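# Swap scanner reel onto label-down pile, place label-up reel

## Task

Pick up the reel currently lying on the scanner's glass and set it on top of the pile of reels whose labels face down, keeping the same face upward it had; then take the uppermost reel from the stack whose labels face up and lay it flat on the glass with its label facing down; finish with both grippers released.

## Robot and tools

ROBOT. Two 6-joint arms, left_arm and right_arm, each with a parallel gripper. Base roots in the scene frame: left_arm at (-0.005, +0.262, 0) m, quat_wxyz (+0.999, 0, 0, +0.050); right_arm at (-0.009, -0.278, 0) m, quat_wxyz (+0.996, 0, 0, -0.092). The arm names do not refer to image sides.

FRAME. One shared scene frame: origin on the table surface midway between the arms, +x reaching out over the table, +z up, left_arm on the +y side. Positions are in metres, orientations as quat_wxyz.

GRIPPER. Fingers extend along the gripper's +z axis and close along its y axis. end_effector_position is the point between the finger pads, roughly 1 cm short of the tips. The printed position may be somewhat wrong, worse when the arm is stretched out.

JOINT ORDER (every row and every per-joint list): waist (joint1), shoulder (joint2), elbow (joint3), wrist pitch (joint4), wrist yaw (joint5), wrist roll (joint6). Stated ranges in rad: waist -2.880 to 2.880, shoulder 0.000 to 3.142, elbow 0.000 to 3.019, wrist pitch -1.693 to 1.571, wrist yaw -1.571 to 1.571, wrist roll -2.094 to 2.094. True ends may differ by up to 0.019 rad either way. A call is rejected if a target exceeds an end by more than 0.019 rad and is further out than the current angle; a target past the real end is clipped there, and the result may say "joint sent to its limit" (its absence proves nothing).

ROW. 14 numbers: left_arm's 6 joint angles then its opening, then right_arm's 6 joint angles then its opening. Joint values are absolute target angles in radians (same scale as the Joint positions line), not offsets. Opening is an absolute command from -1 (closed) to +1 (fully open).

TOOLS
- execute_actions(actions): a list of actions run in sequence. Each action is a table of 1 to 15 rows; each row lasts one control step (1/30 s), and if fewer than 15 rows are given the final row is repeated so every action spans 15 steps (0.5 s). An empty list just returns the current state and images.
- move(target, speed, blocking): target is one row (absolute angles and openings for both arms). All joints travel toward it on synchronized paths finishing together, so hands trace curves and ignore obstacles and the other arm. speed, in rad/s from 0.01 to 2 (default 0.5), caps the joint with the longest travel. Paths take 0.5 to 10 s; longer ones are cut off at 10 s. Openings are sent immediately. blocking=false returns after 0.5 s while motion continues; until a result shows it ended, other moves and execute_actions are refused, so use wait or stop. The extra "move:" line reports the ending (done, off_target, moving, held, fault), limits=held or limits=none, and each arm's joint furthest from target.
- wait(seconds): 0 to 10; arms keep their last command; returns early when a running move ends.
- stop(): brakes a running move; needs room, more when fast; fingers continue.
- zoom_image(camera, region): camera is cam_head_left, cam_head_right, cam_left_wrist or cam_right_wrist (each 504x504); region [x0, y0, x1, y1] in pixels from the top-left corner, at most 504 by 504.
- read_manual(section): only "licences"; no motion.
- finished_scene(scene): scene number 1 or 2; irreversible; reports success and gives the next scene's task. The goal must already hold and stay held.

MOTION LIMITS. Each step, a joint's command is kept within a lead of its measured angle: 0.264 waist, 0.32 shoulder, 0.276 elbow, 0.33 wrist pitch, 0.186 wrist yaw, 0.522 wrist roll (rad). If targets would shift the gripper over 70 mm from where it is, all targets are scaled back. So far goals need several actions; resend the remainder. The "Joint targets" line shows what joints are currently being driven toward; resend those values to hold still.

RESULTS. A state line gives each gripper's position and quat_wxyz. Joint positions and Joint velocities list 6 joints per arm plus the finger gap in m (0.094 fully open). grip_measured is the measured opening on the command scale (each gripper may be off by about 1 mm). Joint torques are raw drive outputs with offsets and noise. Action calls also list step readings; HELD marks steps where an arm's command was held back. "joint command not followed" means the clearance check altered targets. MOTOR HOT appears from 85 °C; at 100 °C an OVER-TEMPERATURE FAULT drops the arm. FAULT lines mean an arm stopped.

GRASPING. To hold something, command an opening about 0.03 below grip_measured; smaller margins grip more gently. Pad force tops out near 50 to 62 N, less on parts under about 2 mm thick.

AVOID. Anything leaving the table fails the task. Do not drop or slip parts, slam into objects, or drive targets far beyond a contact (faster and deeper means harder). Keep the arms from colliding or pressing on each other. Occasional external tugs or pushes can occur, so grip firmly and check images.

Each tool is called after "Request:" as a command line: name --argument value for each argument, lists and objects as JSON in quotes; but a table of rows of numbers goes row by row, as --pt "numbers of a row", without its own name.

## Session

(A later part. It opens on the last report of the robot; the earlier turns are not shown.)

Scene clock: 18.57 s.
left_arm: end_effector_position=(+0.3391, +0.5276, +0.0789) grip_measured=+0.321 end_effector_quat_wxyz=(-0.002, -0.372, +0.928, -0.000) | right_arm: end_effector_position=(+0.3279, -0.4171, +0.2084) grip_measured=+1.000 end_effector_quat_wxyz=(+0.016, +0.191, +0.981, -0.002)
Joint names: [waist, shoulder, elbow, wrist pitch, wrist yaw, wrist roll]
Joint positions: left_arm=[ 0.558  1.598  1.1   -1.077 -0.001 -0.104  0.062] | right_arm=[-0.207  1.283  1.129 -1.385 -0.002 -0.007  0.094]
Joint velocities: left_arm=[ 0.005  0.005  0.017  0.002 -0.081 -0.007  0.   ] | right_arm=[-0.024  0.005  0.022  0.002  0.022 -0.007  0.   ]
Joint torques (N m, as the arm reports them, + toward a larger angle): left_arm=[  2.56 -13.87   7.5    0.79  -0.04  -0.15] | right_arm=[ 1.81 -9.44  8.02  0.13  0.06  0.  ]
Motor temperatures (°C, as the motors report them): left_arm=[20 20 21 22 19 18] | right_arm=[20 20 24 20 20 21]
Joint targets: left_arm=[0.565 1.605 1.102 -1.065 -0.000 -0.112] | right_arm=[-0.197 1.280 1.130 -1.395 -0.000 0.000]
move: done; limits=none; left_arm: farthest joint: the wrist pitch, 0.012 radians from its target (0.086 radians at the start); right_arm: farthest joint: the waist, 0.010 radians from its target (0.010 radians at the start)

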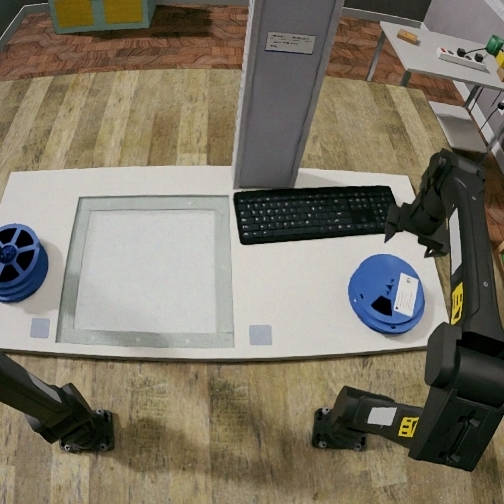

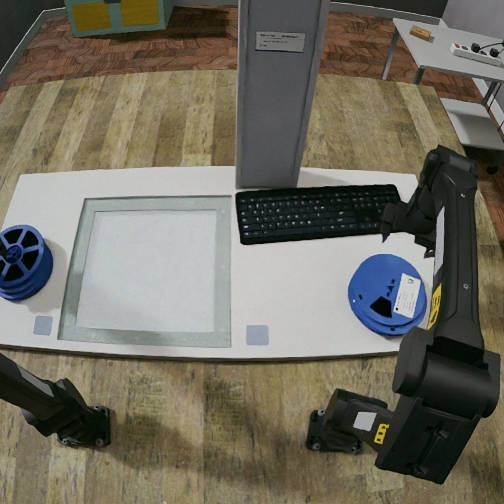

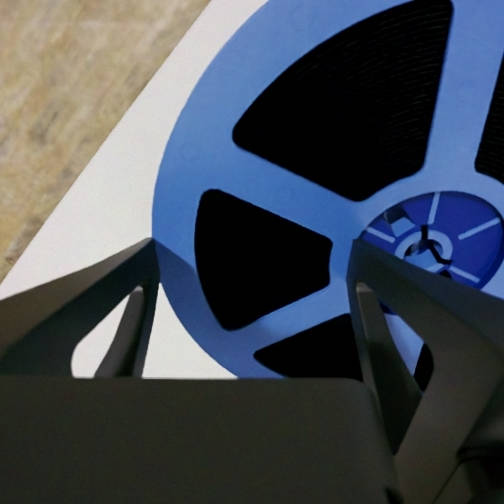

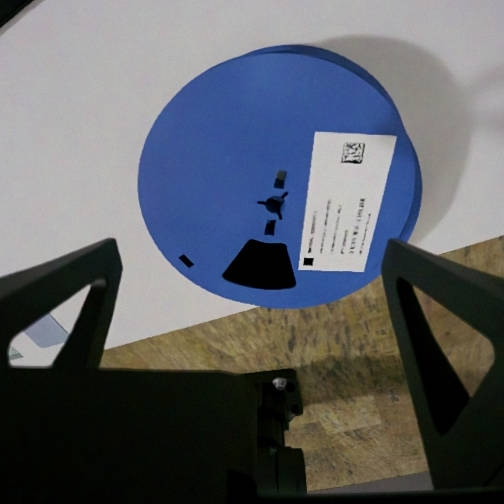

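Looks aligned. Lower to contact.

Request:
move --target '[0.567,1.629,1.08,-1.02,0,-0.112,0.28,-0.197,1.28,1.13,-1.395,0,0,1]' --speed 0.05

Request:
zoom_image --camera "cam_head_right" --region '[0, 200, 130, 330]'

Scene clock: 20.13 s.
left_arm: end_effector_position=(+0.3426, +0.5298, +0.0737) grip_measured=+0.321 end_effector_quat_wxyz=(+0.008, -0.372, +0.928, +0.001) | right_arm: end_effector_position=(+0.3279, -0.4171, +0.2084) grip_measured=+1.000 end_effector_quat_wxyz=(+0.016, +0.191, +0.981, -0.002)
Joint names: [waist, shoulder, elbow, wrist pitch, wrist yaw, wrist roll]
Joint positions: left_arm=[ 0.558  1.603  1.091 -1.043  0.002 -0.104  0.062] | right_arm=[-0.207  1.283  1.129 -1.385 -0.002 -0.007  0.094]
Joint velocities: left_arm=[-0.015  0.005 -0.002 -0.007  0.007  0.051 -0.   ] | right_arm=[ 0.005 -0.015 -0.007 -0.002 -0.051 -0.022  0.   ]
Joint torques (N m, as the arm reports them, + toward a larger angle): left_arm=[  3.02 -12.04   6.62   1.19  -0.14  -0.15] | right_arm=[ 1.76 -9.46  8.03  0.14  0.06 -0.01]
Motor temperatures (°C, as the motors report them): left_arm=[20 20 21 22 19 18] | right_arm=[20 20 24 20 20 21]
Joint targets: left_arm=[0.567 1.629 1.080 -1.020 0.000 -0.112] | right_arm=[-0.197 1.280 1.130 -1.395 -0.000 -0.000]
move: off_target (left_arm); limits=none; left_arm: farthest joint: the shoulder, 0.026 radians from its target (0.031 radians at the start); right_arm: farthest joint: the waist, 0.010 radians from its target (0.010 radians at the start)

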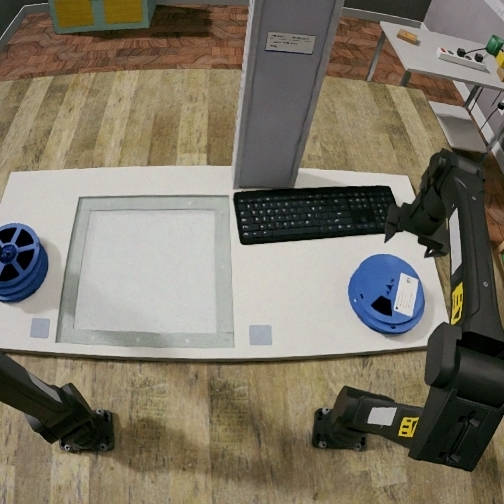

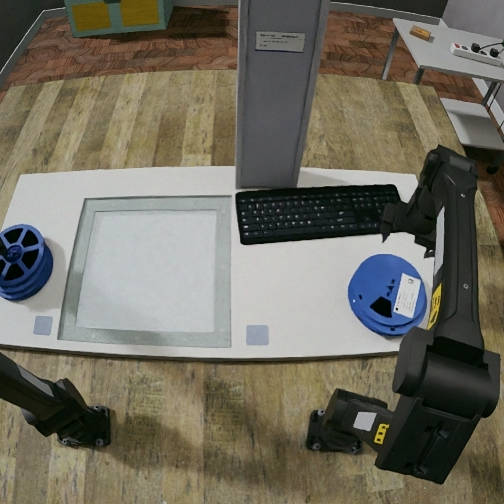

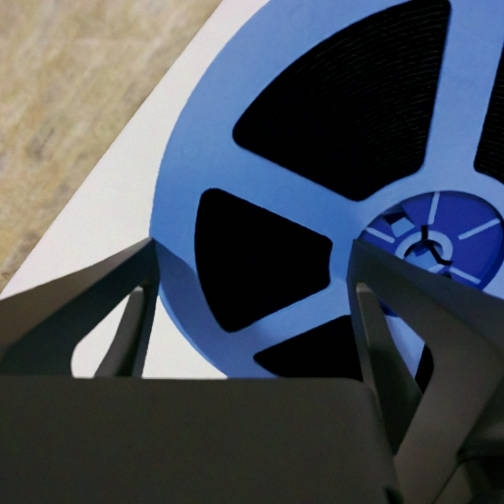

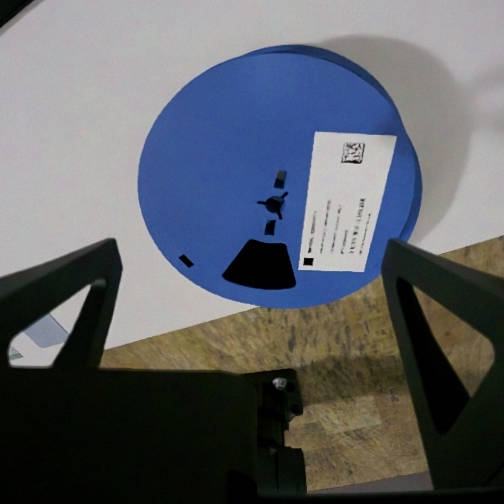

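Region (0, 200, 130, 330) of cam_head_right's 504x504 image, scaled by 3.877, with more detail than that image has.

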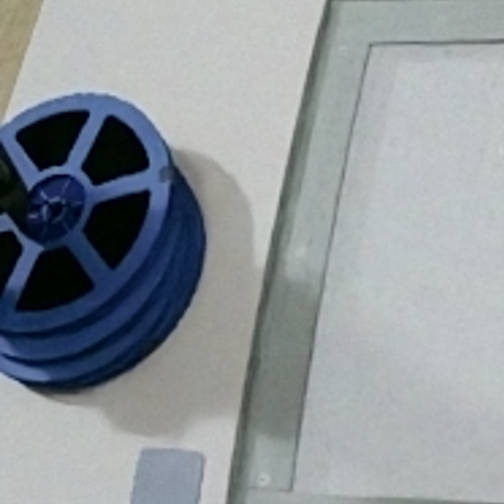

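Request:
move --target '[0.575,1.565,1.09,-1.075,0,-0.112,0.28,-0.197,1.28,1.13,-1.395,0,0,1]' --speed 0.05

Request:
move --target '[0.575,1.6,1.07,-1.066,0,-0.112,0.28,-0.197,1.28,1.13,-1.395,0,0,1]' --speed 0.05

Request:
zoom_image --camera "cam_head_right" --region '[0, 200, 130, 330]'

Scene clock: 21.53 s.
left_arm: end_effector_position=(+0.3357, +0.5300, +0.0768) grip_measured=+0.321 end_effector_quat_wxyz=(+0.000, -0.376, +0.926, -0.001) | right_arm: end_effector_position=(+0.3279, -0.4171, +0.2084) grip_measured=+1.000 end_effector_quat_wxyz=(+0.016, +0.191, +0.981, -0.002)
Joint names: [waist, shoulder, elbow, wrist pitch, wrist yaw, wrist roll]
Joint positions: left_arm=[ 0.568  1.596  1.091 -1.066  0.001 -0.104  0.062] | right_arm=[-0.207  1.283  1.129 -1.385 -0.002 -0.007  0.094]
Joint velocities: left_arm=[-0.015 -0.015 -0.007 -0.007 -0.037 -0.022  0.   ] | right_arm=[ 0.015 -0.005 -0.002  0.002 -0.081 -0.007  0.   ]
Joint torques (N m, as the arm reports them, + toward a larger angle): left_arm=[  2.87 -17.2    7.33   0.02  -0.13  -0.15] | right_arm=[ 1.77 -9.44  8.03  0.13  0.06 -0.01]
Motor temperatures (°C, as the motors report them): left_arm=[20 20 21 22 19 18] | right_arm=[20 20 24 20 20 21]
Joint targets: left_arm=[0.575 1.565 1.090 -1.075 -0.000 -0.112] | right_arm=[-0.197 1.280 1.130 -1.395 0.000 0.000]
move: off_target (left_arm); limits=none; left_arm: farthest joint: the shoulder, 0.031 radians from its target (0.038 radians at the start); right_arm: farthest joint: the waist, 0.010 radians from its target (0.010 radians at the start)

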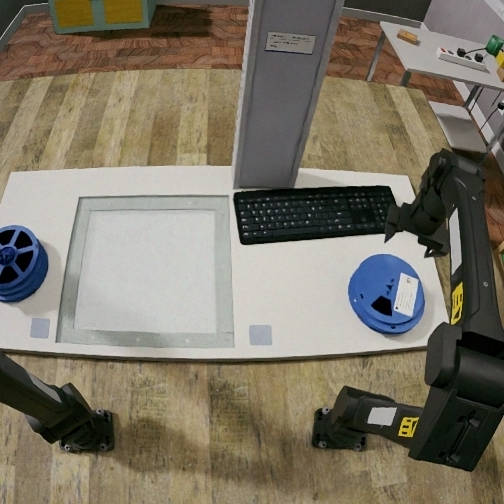

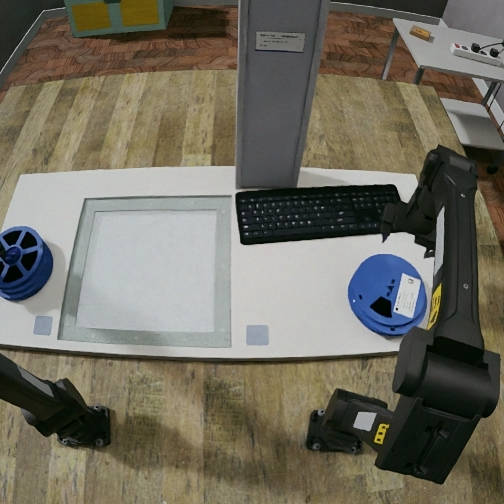

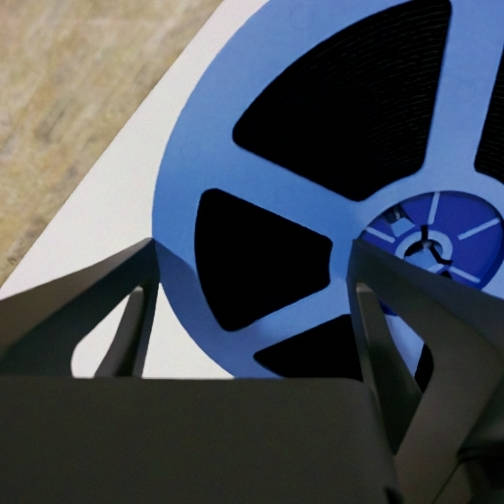

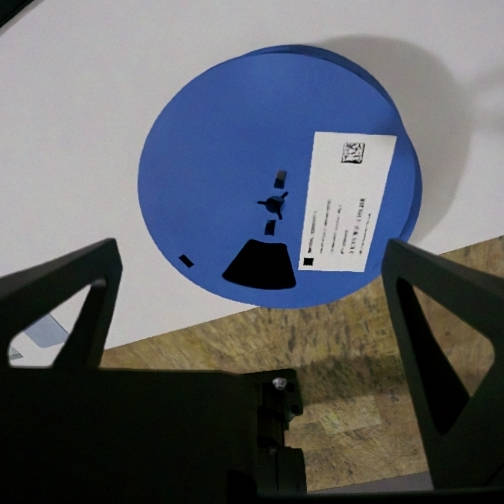

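Scene clock: 22.23 s.
left_arm: end_effector_position=(+0.3328, +0.5276, +0.0739) grip_measured=+0.321 end_effector_quat_wxyz=(-0.004, -0.378, +0.926, -0.003) | right_arm: end_effector_position=(+0.3279, -0.4171, +0.2084) grip_measured=+1.000 end_effector_quat_wxyz=(+0.016, +0.191, +0.981, -0.002)
Joint names: [waist, shoulder, elbow, wrist pitch, wrist yaw, wrist roll]
Joint positions: left_arm=[ 0.568  1.596  1.082 -1.066  0.003 -0.107  0.062] | right_arm=[-0.207  1.283  1.129 -1.385 -0.002 -0.007  0.094]
Joint velocities: left_arm=[ 0.015 -0.015  0.007  0.007 -0.022  0.037  0.001] | right_arm=[ 0.015 -0.005  0.007 -0.012  0.022 -0.022  0.   ]
Joint torques (N m, as the arm reports them, + toward a larger angle): left_arm=[  2.86 -13.95   6.5    0.31  -0.19  -0.13] | right_arm=[ 1.8  -9.44  8.03  0.13  0.06  0.  ]
Motor temperatures (°C, as the motors report them): left_arm=[20 20 21 22 19 18] | right_arm=[20 20 24 20 20 21]
Joint targets: left_arm=[0.575 1.600 1.070 -1.066 0.000 -0.112] | right_arm=[-0.197 1.280 1.130 -1.395 0.000 -0.000]
move: done; limits=none; left_arm: farthest joint: the elbow, 0.012 radians from its target (0.021 radians at the start); right_arm: farthest joint: the waist, 0.010 radians from its target (0.010 radians at the start)

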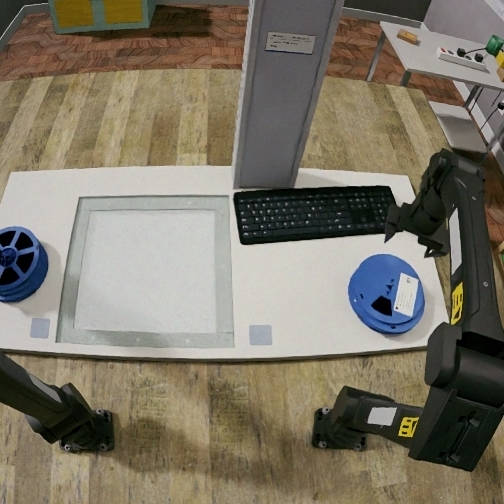

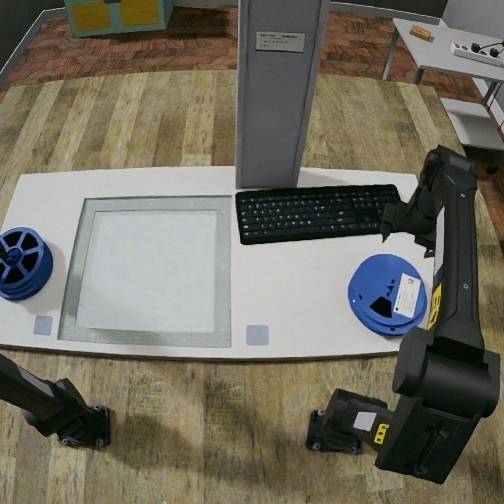

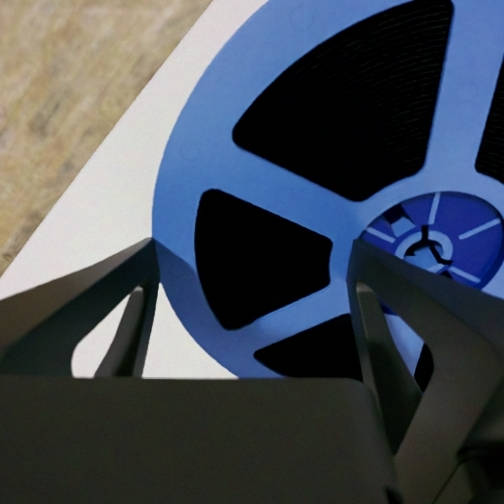

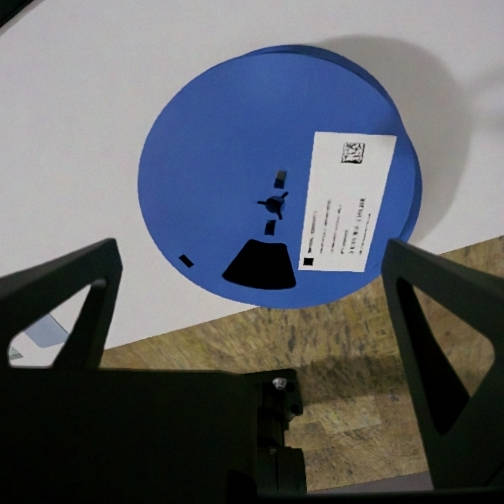

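Region (0, 200, 130, 330) of cam_head_right's 504x504 image, scaled by 3.877, with more detail than that image has.

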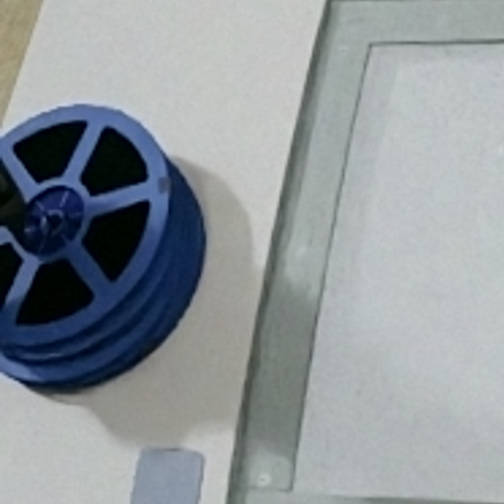

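Request:
move --target '[0.575,1.6,1.08,-1.066,0,-0.112,0.5,-0.223,1.0,0.714,-1.265,0,-1.45,-0.36]' --speed 0.8

Request:
move --target '[0.575,1.5,1.25,-1.23,0,-0.112,0.5,-0.223,1.0,0.714,-1.265,0,-1.45,-0.36]' --speed 0.2

Scene clock: 25.60 s.
left_arm: end_effector_position=(+0.3328, +0.5276, +0.0739) grip_measured=+0.497 end_effector_quat_wxyz=(-0.004, -0.378, +0.926, -0.003) | right_arm: end_effector_position=(+0.2146, -0.3714, +0.1291) grip_measured=-0.358 end_effector_quat_wxyz=(-0.001, -0.499, +0.867, +0.003)
Joint names: [waist, shoulder, elbow, wrist pitch, wrist yaw, wrist roll]
Joint positions: left_arm=[ 0.568  1.596  1.082 -1.066  0.003 -0.107  0.07 ] | right_arm=[-0.212  1.013  0.713 -1.276 -0.002 -1.442  0.03 ]
Joint velocities: left_arm=[-0.005 -0.015  0.012  0.012  0.037 -0.037  0.   ] | right_arm=[-0.015  0.005 -0.012  0.007 -0.022  0.051 -0.001]
Joint torques (N m, as the arm reports them, + toward a larger angle): left_arm=[  2.86 -13.84   7.22   0.34  -0.21  -0.13] | right_arm=[ 0.35 -4.83  7.61  1.02 -0.04 -0.18]
Motor temperatures (°C, as the motors report them): left_arm=[20 20 21 22 19 18] | right_arm=[20 20 25 20 20 21]
Joint targets: left_arm=[0.575 1.600 1.080 -1.066 -0.000 -0.112] | right_arm=[-0.223 1.000 0.714 -1.265 -0.000 -1.450]
move: done; limits=none; left_arm: farthest joint: the waist, 0.007 radians from its target (0.007 radians at the start); right_arm: farthest joint: the shoulder, 0.013 radians from its target (0.283 radians at the start)

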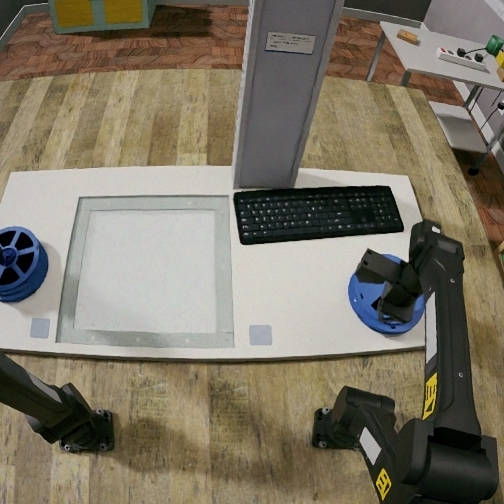

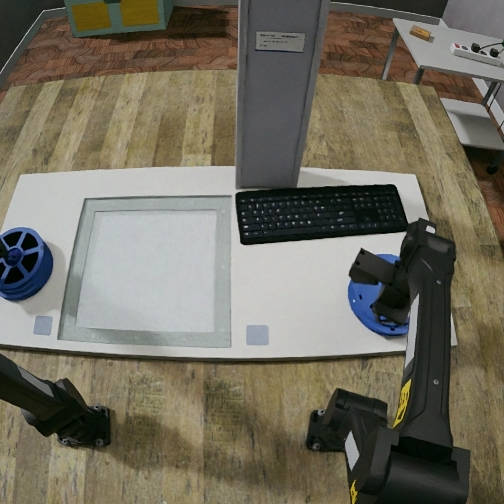

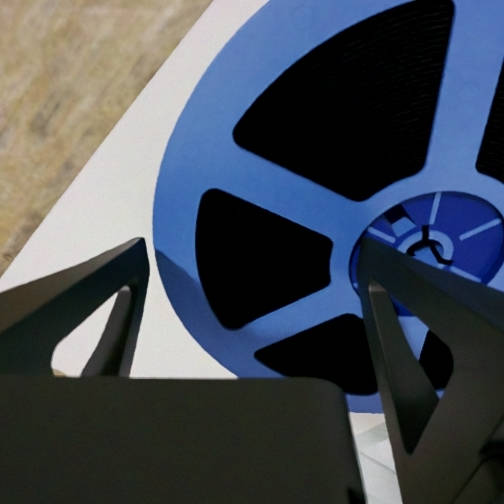

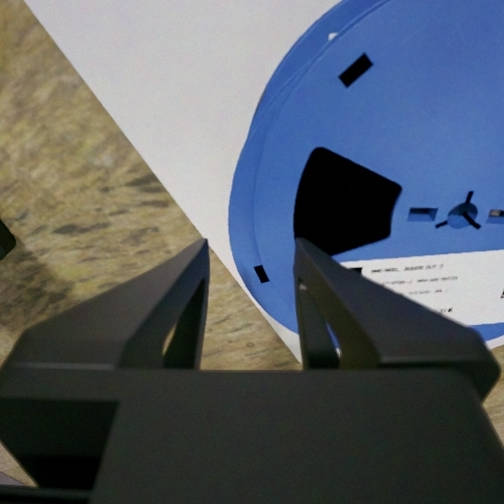

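Scene clock: 26.87 s.
left_arm: end_effector_position=(+0.3396, +0.5330, +0.1459) grip_measured=+0.497 end_effector_quat_wxyz=(+0.014, -0.378, +0.926, +0.003) | right_arm: end_effector_position=(+0.2146, -0.3714, +0.1291) grip_measured=-0.358 end_effector_quat_wxyz=(-0.001, -0.499, +0.866, +0.003)
Joint names: [waist, shoulder, elbow, wrist pitch, wrist yaw, wrist roll]
Joint positions: left_arm=[ 0.568  1.516  1.195 -1.221  0.003 -0.107  0.07 ] | right_arm=[-0.212  1.013  0.713 -1.276 -0.002 -1.442  0.03 ]
Joint velocities: left_arm=[-0.015  0.015 -0.017  0.002 -0.066 -0.022 -0.   ] | right_arm=[-0.015  0.005 -0.002 -0.007  0.051  0.037 -0.   ]
Joint torques (N m, as the arm reports them, + toward a larger angle): left_arm=[  2.85 -15.35  11.79   0.08  -0.2   -0.13] | right_arm=[ 0.36 -4.81  7.61  1.02 -0.04 -0.17]
Motor temperatures (°C, as the motors report them): left_arm=[20 20 21 22 19 18] | right_arm=[20 20 25 20 20 21]
Joint targets: left_arm=[0.575 1.500 1.250 -1.230 0.000 -0.112] | right_arm=[-0.223 1.000 0.714 -1.265 0.000 -1.450]
move: off_target (left_arm); limits=none; left_arm: farthest joint: the elbow, 0.055 radians from its target (0.168 radians at the start); right_arm: farthest joint: the shoulder, 0.013 radians from its target (0.013 radians at the start)

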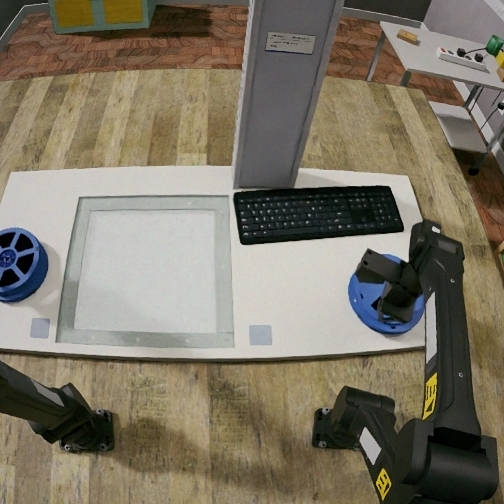

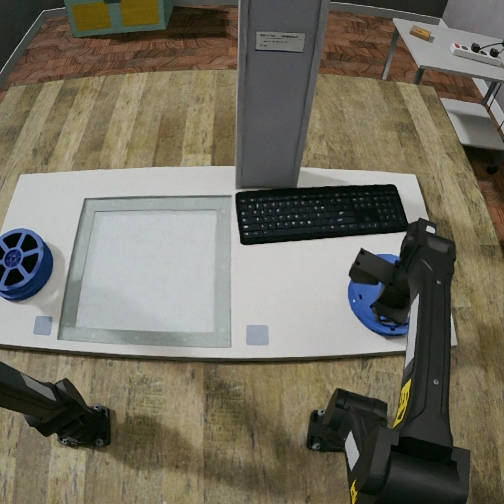

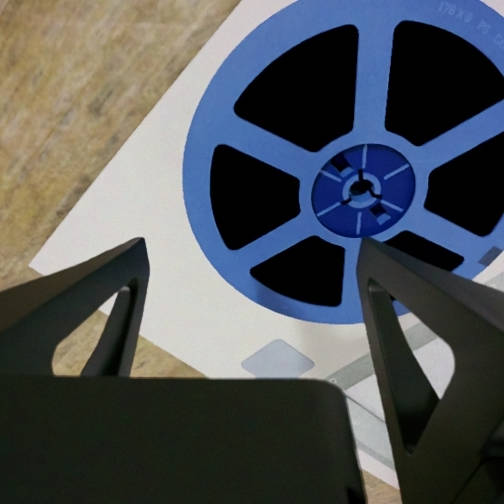

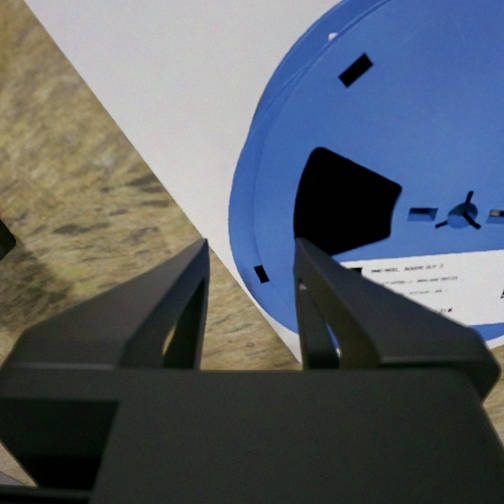

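Request:
move --target '[0.575,1.5,1.25,-1.23,0,-0.112,0.5,-0.256,1.08,0.664,-1.147,0,-1.483,-0.36]' --speed 0.15

Scene clock: 28.43 s.
left_arm: end_effector_position=(+0.3396, +0.5330, +0.1459) grip_measured=+0.497 end_effector_quat_wxyz=(+0.014, -0.378, +0.926, +0.003) | right_arm: end_effector_position=(+0.2202, -0.3830, +0.1002) grip_measured=-0.358 end_effector_quat_wxyz=(+0.005, -0.499, +0.867, -0.005)
Joint names: [waist, shoulder, elbow, wrist pitch, wrist yaw, wrist roll]
Joint positions: left_arm=[ 0.568  1.516  1.195 -1.221  0.003 -0.107  0.07 ] | right_arm=[-0.246  1.064  0.664 -1.158 -0.002 -1.475  0.03 ]
Joint velocities: left_arm=[-0.005 -0.015 -0.007  0.017 -0.007 -0.022 -0.001] | right_arm=[ 0.005 -0.005 -0.007  0.002 -0.022  0.007 -0.001]
Joint torques (N m, as the arm reports them, + toward a larger angle): left_arm=[  2.85 -15.36  11.84   0.07  -0.2   -0.13] | right_arm=[ 0.4  -2.71  7.26  1.06 -0.03 -0.17]
Motor temperatures (°C, as the motors report them): left_arm=[20 20 21 22 19 18] | right_arm=[20 20 25 20 20 21]
Joint targets: left_arm=[0.575 1.500 1.250 -1.230 -0.000 -0.112] | right_arm=[-0.256 1.080 0.664 -1.147 0.000 -1.483]
move: off_target (left_arm); limits=none; left_arm: farthest joint: the elbow, 0.055 radians from its target (0.055 radians at the start); right_arm: farthest joint: the shoulder, 0.016 radians from its target (0.067 radians at the start)

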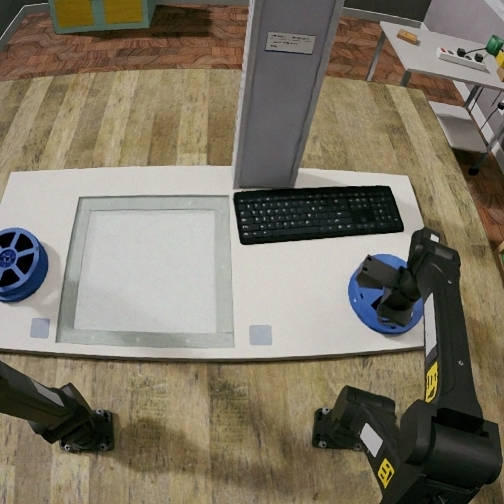

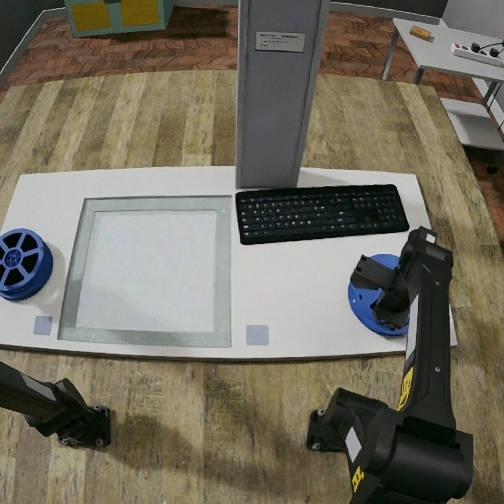

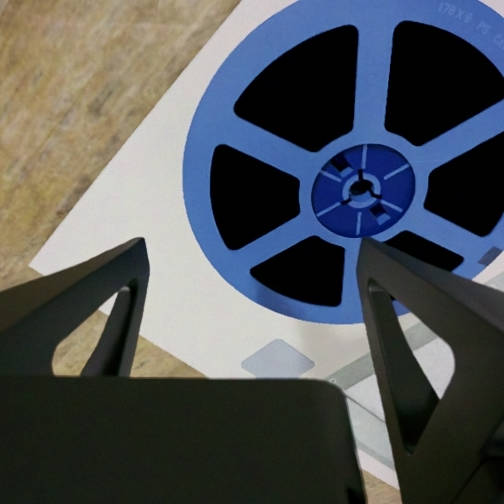

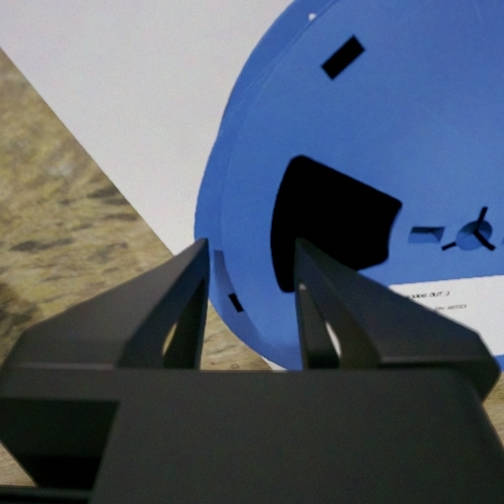

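Request:
move --target '[0.575,1.5,1.25,-1.23,0,-0.112,0.5,-0.256,1.11,0.635,-1.10,0,-1.483,-0.36]' --speed 0.05

Scene clock: 30.07 s.
left_arm: end_effector_position=(+0.3396, +0.5330, +0.1459) grip_measured=+0.497 end_effector_quat_wxyz=(+0.014, -0.378, +0.926, +0.003) | right_arm: end_effector_position=(+0.2257, -0.3856, +0.0968) grip_measured=-0.358 end_effector_quat_wxyz=(+0.012, -0.499, +0.867, -0.016)
Joint names: [waist, shoulder, elbow, wrist pitch, wrist yaw, wrist roll]
Joint positions: left_arm=[ 0.568  1.516  1.195 -1.221  0.003 -0.107  0.07 ] | right_arm=[-0.246  1.067  0.656 -1.12  -0.002 -1.475  0.03 ]
Joint velocities: left_arm=[ 0.005  0.015 -0.017  0.012 -0.051 -0.022  0.001] | right_arm=[-0.005 -0.015  0.012  0.007 -0.051  0.037  0.002]
Joint torques (N m, as the arm reports them, + toward a larger angle): left_arm=[  2.83 -15.42  11.86   0.08  -0.2   -0.13] | right_arm=[ 0.4  -0.51  5.64  1.58 -0.04 -0.17]
Motor temperatures (°C, as the motors report them): left_arm=[20 20 22 22 19 18] | right_arm=[20 20 25 20 20 21]
Joint targets: left_arm=[0.575 1.500 1.250 -1.230 0.000 -0.112] | right_arm=[-0.256 1.110 0.635 -1.100 -0.000 -1.483]
move: off_target (left_arm, right_arm); limits=none; left_arm: farthest joint: the elbow, 0.055 radians from its target (0.055 radians at the start); right_arm: farthest joint: the shoulder, 0.043 radians from its target (0.046 radians at the start)

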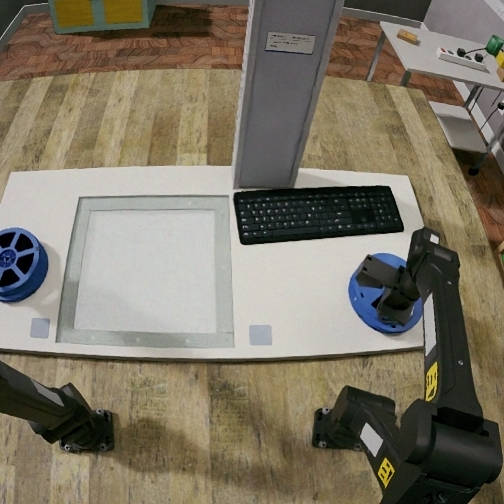

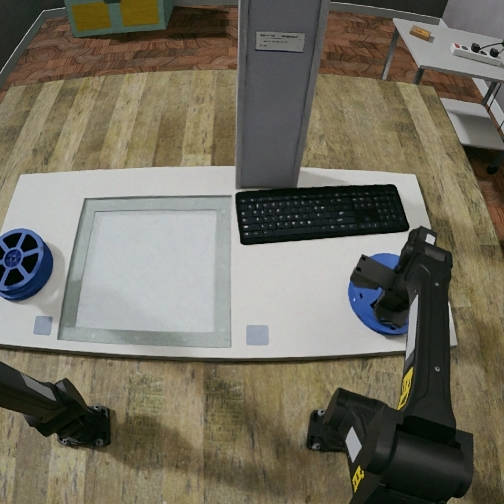

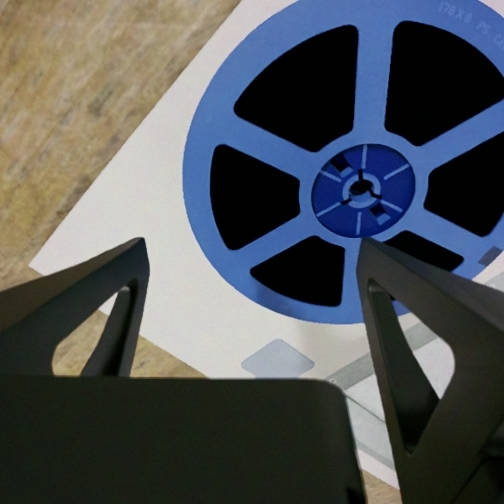

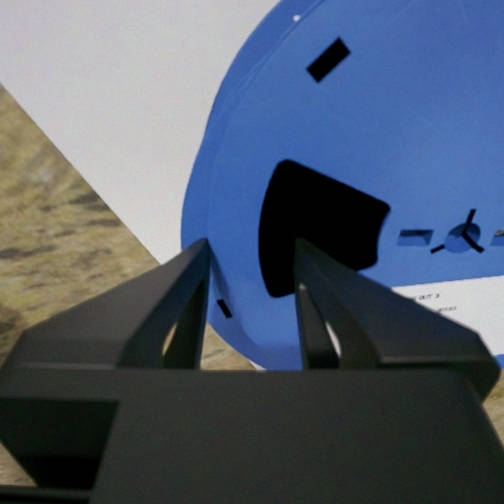

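Request:
move --target '[0.575,1.5,1.25,-1.23,0,-0.112,0.5,-0.256,1.04,0.66,-1.165,0,-1.483,-0.36]' --speed 0.08

Request:
move --target '[0.575,1.5,1.25,-1.23,0,-0.112,0.5,-0.256,1.105,0.655,-1.155,0,-1.483,-0.36]' --speed 0.05

Request:
zoom_image --camera "cam_right_wrist" --region '[160, 170, 360, 330]'

Scene clock: 31.33 s.
left_arm: end_effector_position=(+0.3396, +0.5330, +0.1459) grip_measured=+0.497 end_effector_quat_wxyz=(+0.014, -0.378, +0.926, +0.003) | right_arm: end_effector_position=(+0.2184, -0.3822, +0.0994) grip_measured=-0.358 end_effector_quat_wxyz=(+0.006, -0.499, +0.867, -0.007)
Joint names: [waist, shoulder, elbow, wrist pitch, wrist yaw, wrist roll]
Joint positions: left_arm=[ 0.568  1.516  1.195 -1.221  0.003 -0.107  0.07 ] | right_arm=[-0.246  1.055  0.656 -1.155 -0.002 -1.475  0.03 ]
Joint velocities: left_arm=[-0.005 -0.005 -0.002 -0.007  0.007 -0.022  0.001] | right_arm=[-0.005 -0.015  0.007 -0.012  0.051  0.022 -0.   ]
Joint torques (N m, as the arm reports them, + toward a larger angle): left_arm=[  2.83 -15.39  11.83   0.06  -0.2   -0.12] | right_arm=[ 0.42 -5.3   7.6   0.   -0.03 -0.17]
Motor temperatures (°C, as the motors report them): left_arm=[20 20 22 22 19 18] | right_arm=[20 20 25 20 20 21]
Joint targets: left_arm=[0.575 1.500 1.250 -1.230 -0.000 -0.112] | right_arm=[-0.256 1.040 0.660 -1.165 -0.000 -1.483]
move: off_target (left_arm); limits=none; left_arm: farthest joint: the elbow, 0.055 radians from its target (0.055 radians at the start); right_arm: farthest joint: the shoulder, 0.015 radians from its target (0.027 radians at the start)

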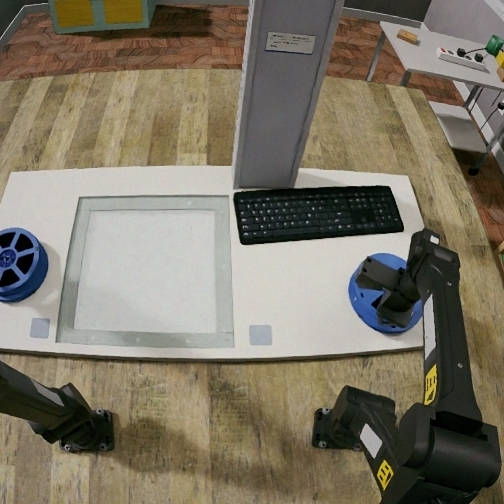

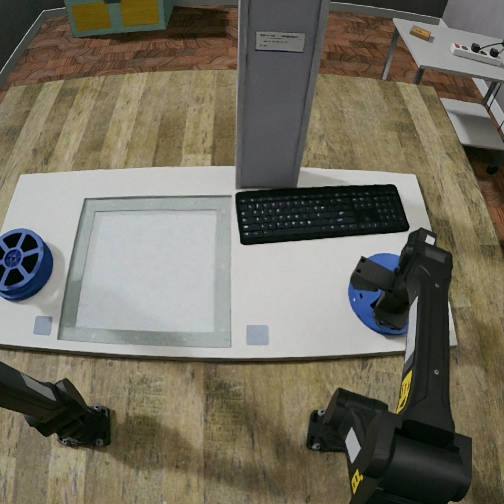

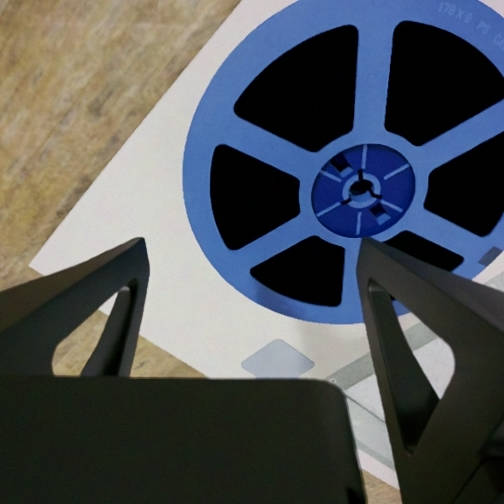

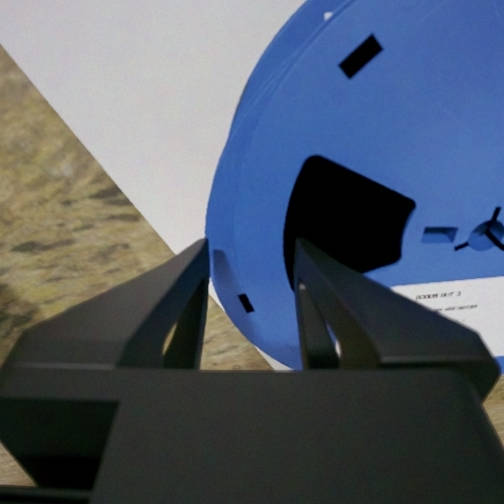

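Scene clock: 32.67 s.
left_arm: end_effector_position=(+0.3396, +0.5330, +0.1459) grip_measured=+0.497 end_effector_quat_wxyz=(+0.014, -0.378, +0.926, +0.003) | right_arm: end_effector_position=(+0.2181, -0.3821, +0.0972) grip_measured=-0.358 end_effector_quat_wxyz=(+0.003, -0.499, +0.867, -0.003)
Joint names: [waist, shoulder, elbow, wrist pitch, wrist yaw, wrist roll]
Joint positions: left_arm=[ 0.568  1.516  1.195 -1.221  0.003 -0.107  0.07 ] | right_arm=[-0.246  1.065  0.656 -1.155 -0.002 -1.475  0.03 ]
Joint velocities: left_arm=[-0.005 -0.024 -0.017 -0.007  0.037 -0.051  0.001] | right_arm=[-0.005  0.005 -0.007  0.002 -0.037 -0.022  0.   ]
Joint torques (N m, as the arm reports them, + toward a larger angle): left_arm=[  2.85 -15.39  11.84   0.06  -0.2   -0.12] | right_arm=[ 0.39 -0.58  7.15  0.47 -0.04 -0.17]
Motor temperatures (°C, as the motors report them): left_arm=[20 20 22 22 19 18] | right_arm=[20 20 25 20 20 21]
Joint targets: left_arm=[0.575 1.500 1.250 -1.230 0.000 -0.112] | right_arm=[-0.256 1.105 0.655 -1.155 -0.000 -1.483]
move: off_target (left_arm, right_arm); limits=none; left_arm: farthest joint: the elbow, 0.055 radians from its target (0.055 radians at the start); right_arm: farthest joint: the shoulder, 0.040 radians from its target (0.050 radians at the start)

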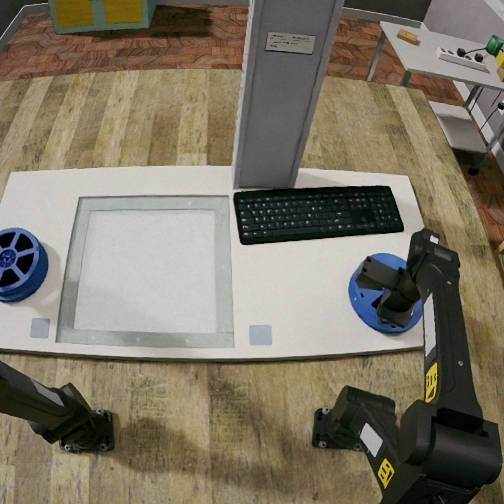

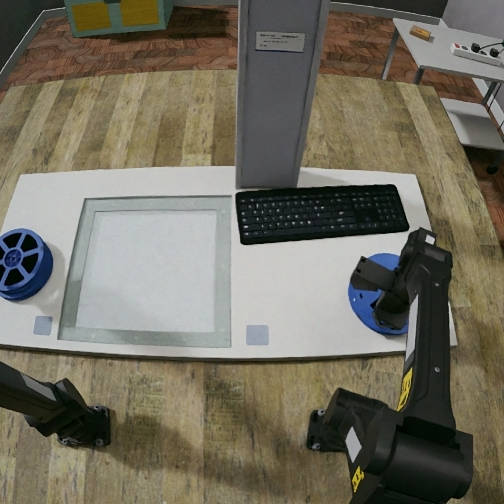

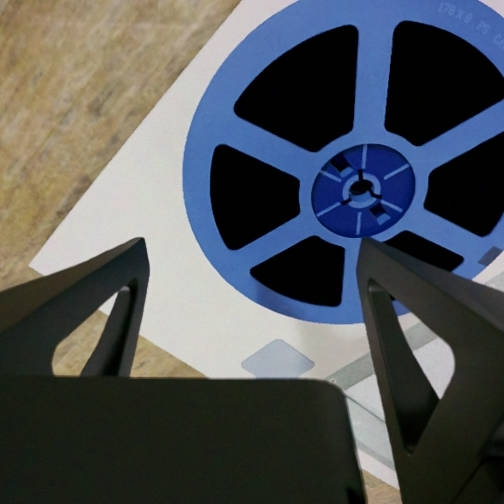

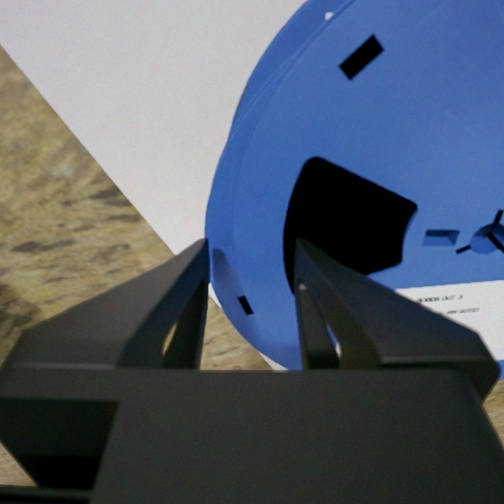

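Region (160, 170, 360, 330) of cam_right_wrist's 504x504 image, scaled by 2.520, with more detail than that image has; it fills the top 403 rows of this view, and the rest is white.

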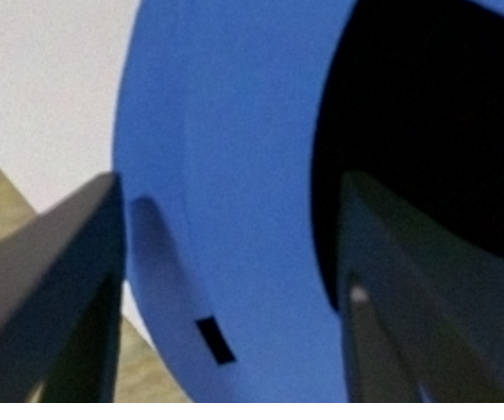

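Request:
move --target '[0.575,1.5,1.25,-1.23,0,-0.112,0.5,-0.256,1.105,0.655,-1.155,0,-1.483,-0.7]' --speed 0.05

Scene clock: 34.27 s.
left_arm: end_effector_position=(+0.3396, +0.5330, +0.1459) grip_measured=+0.497 end_effector_quat_wxyz=(+0.014, -0.378, +0.926, +0.003) | right_arm: end_effector_position=(+0.2182, -0.3820, +0.0971) grip_measured=-0.679 end_effector_quat_wxyz=(+0.004, -0.499, +0.866, -0.002)
Joint names: [waist, shoulder, elbow, wrist pitch, wrist yaw, wrist roll]
Joint positions: left_arm=[ 0.568  1.516  1.195 -1.221  0.003 -0.107  0.07 ] | right_arm=[-0.246  1.065  0.656 -1.154 -0.003 -1.477  0.015]
Joint velocities: left_arm=[ 0.005 -0.015  0.002  0.002 -0.066 -0.081 -0.   ] | right_arm=[-0.024  0.005  0.002  0.007  0.007  0.051  0.   ]
Joint torques (N m, as the arm reports them, + toward a larger angle): left_arm=[  2.88 -15.43  11.83   0.08  -0.2   -0.12] | right_arm=[ 0.39 -0.59  7.15  0.44 -0.01 -0.15]
Motor temperatures (°C, as the motors report them): left_arm=[20 20 22 22 19 18] | right_arm=[20 20 25 20 20 21]
Joint targets: left_arm=[0.575 1.500 1.250 -1.230 -0.000 -0.112] | right_arm=[-0.256 1.105 0.655 -1.155 0.000 -1.483]
move: off_target (left_arm, right_arm); limits=none; left_arm: farthest joint: the elbow, 0.055 radians from its target (0.055 radians at the start); right_arm: farthest joint: the shoulder, 0.040 radians from its target (0.040 radians at the start)

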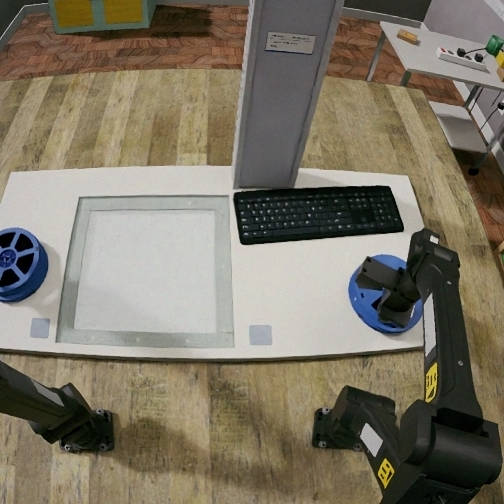

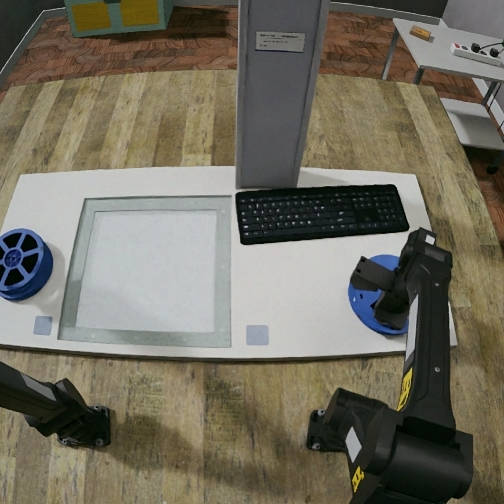

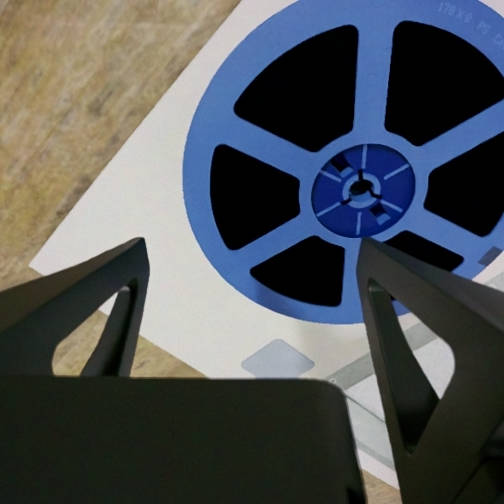

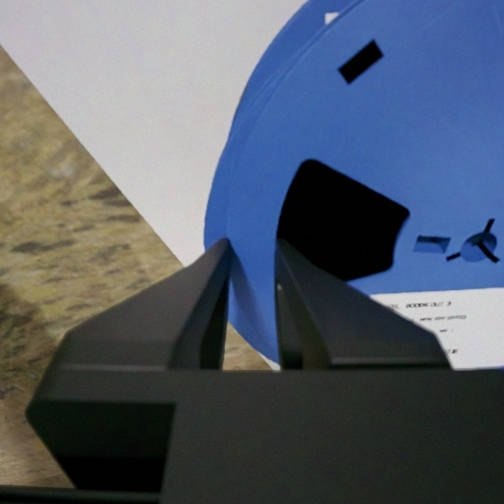

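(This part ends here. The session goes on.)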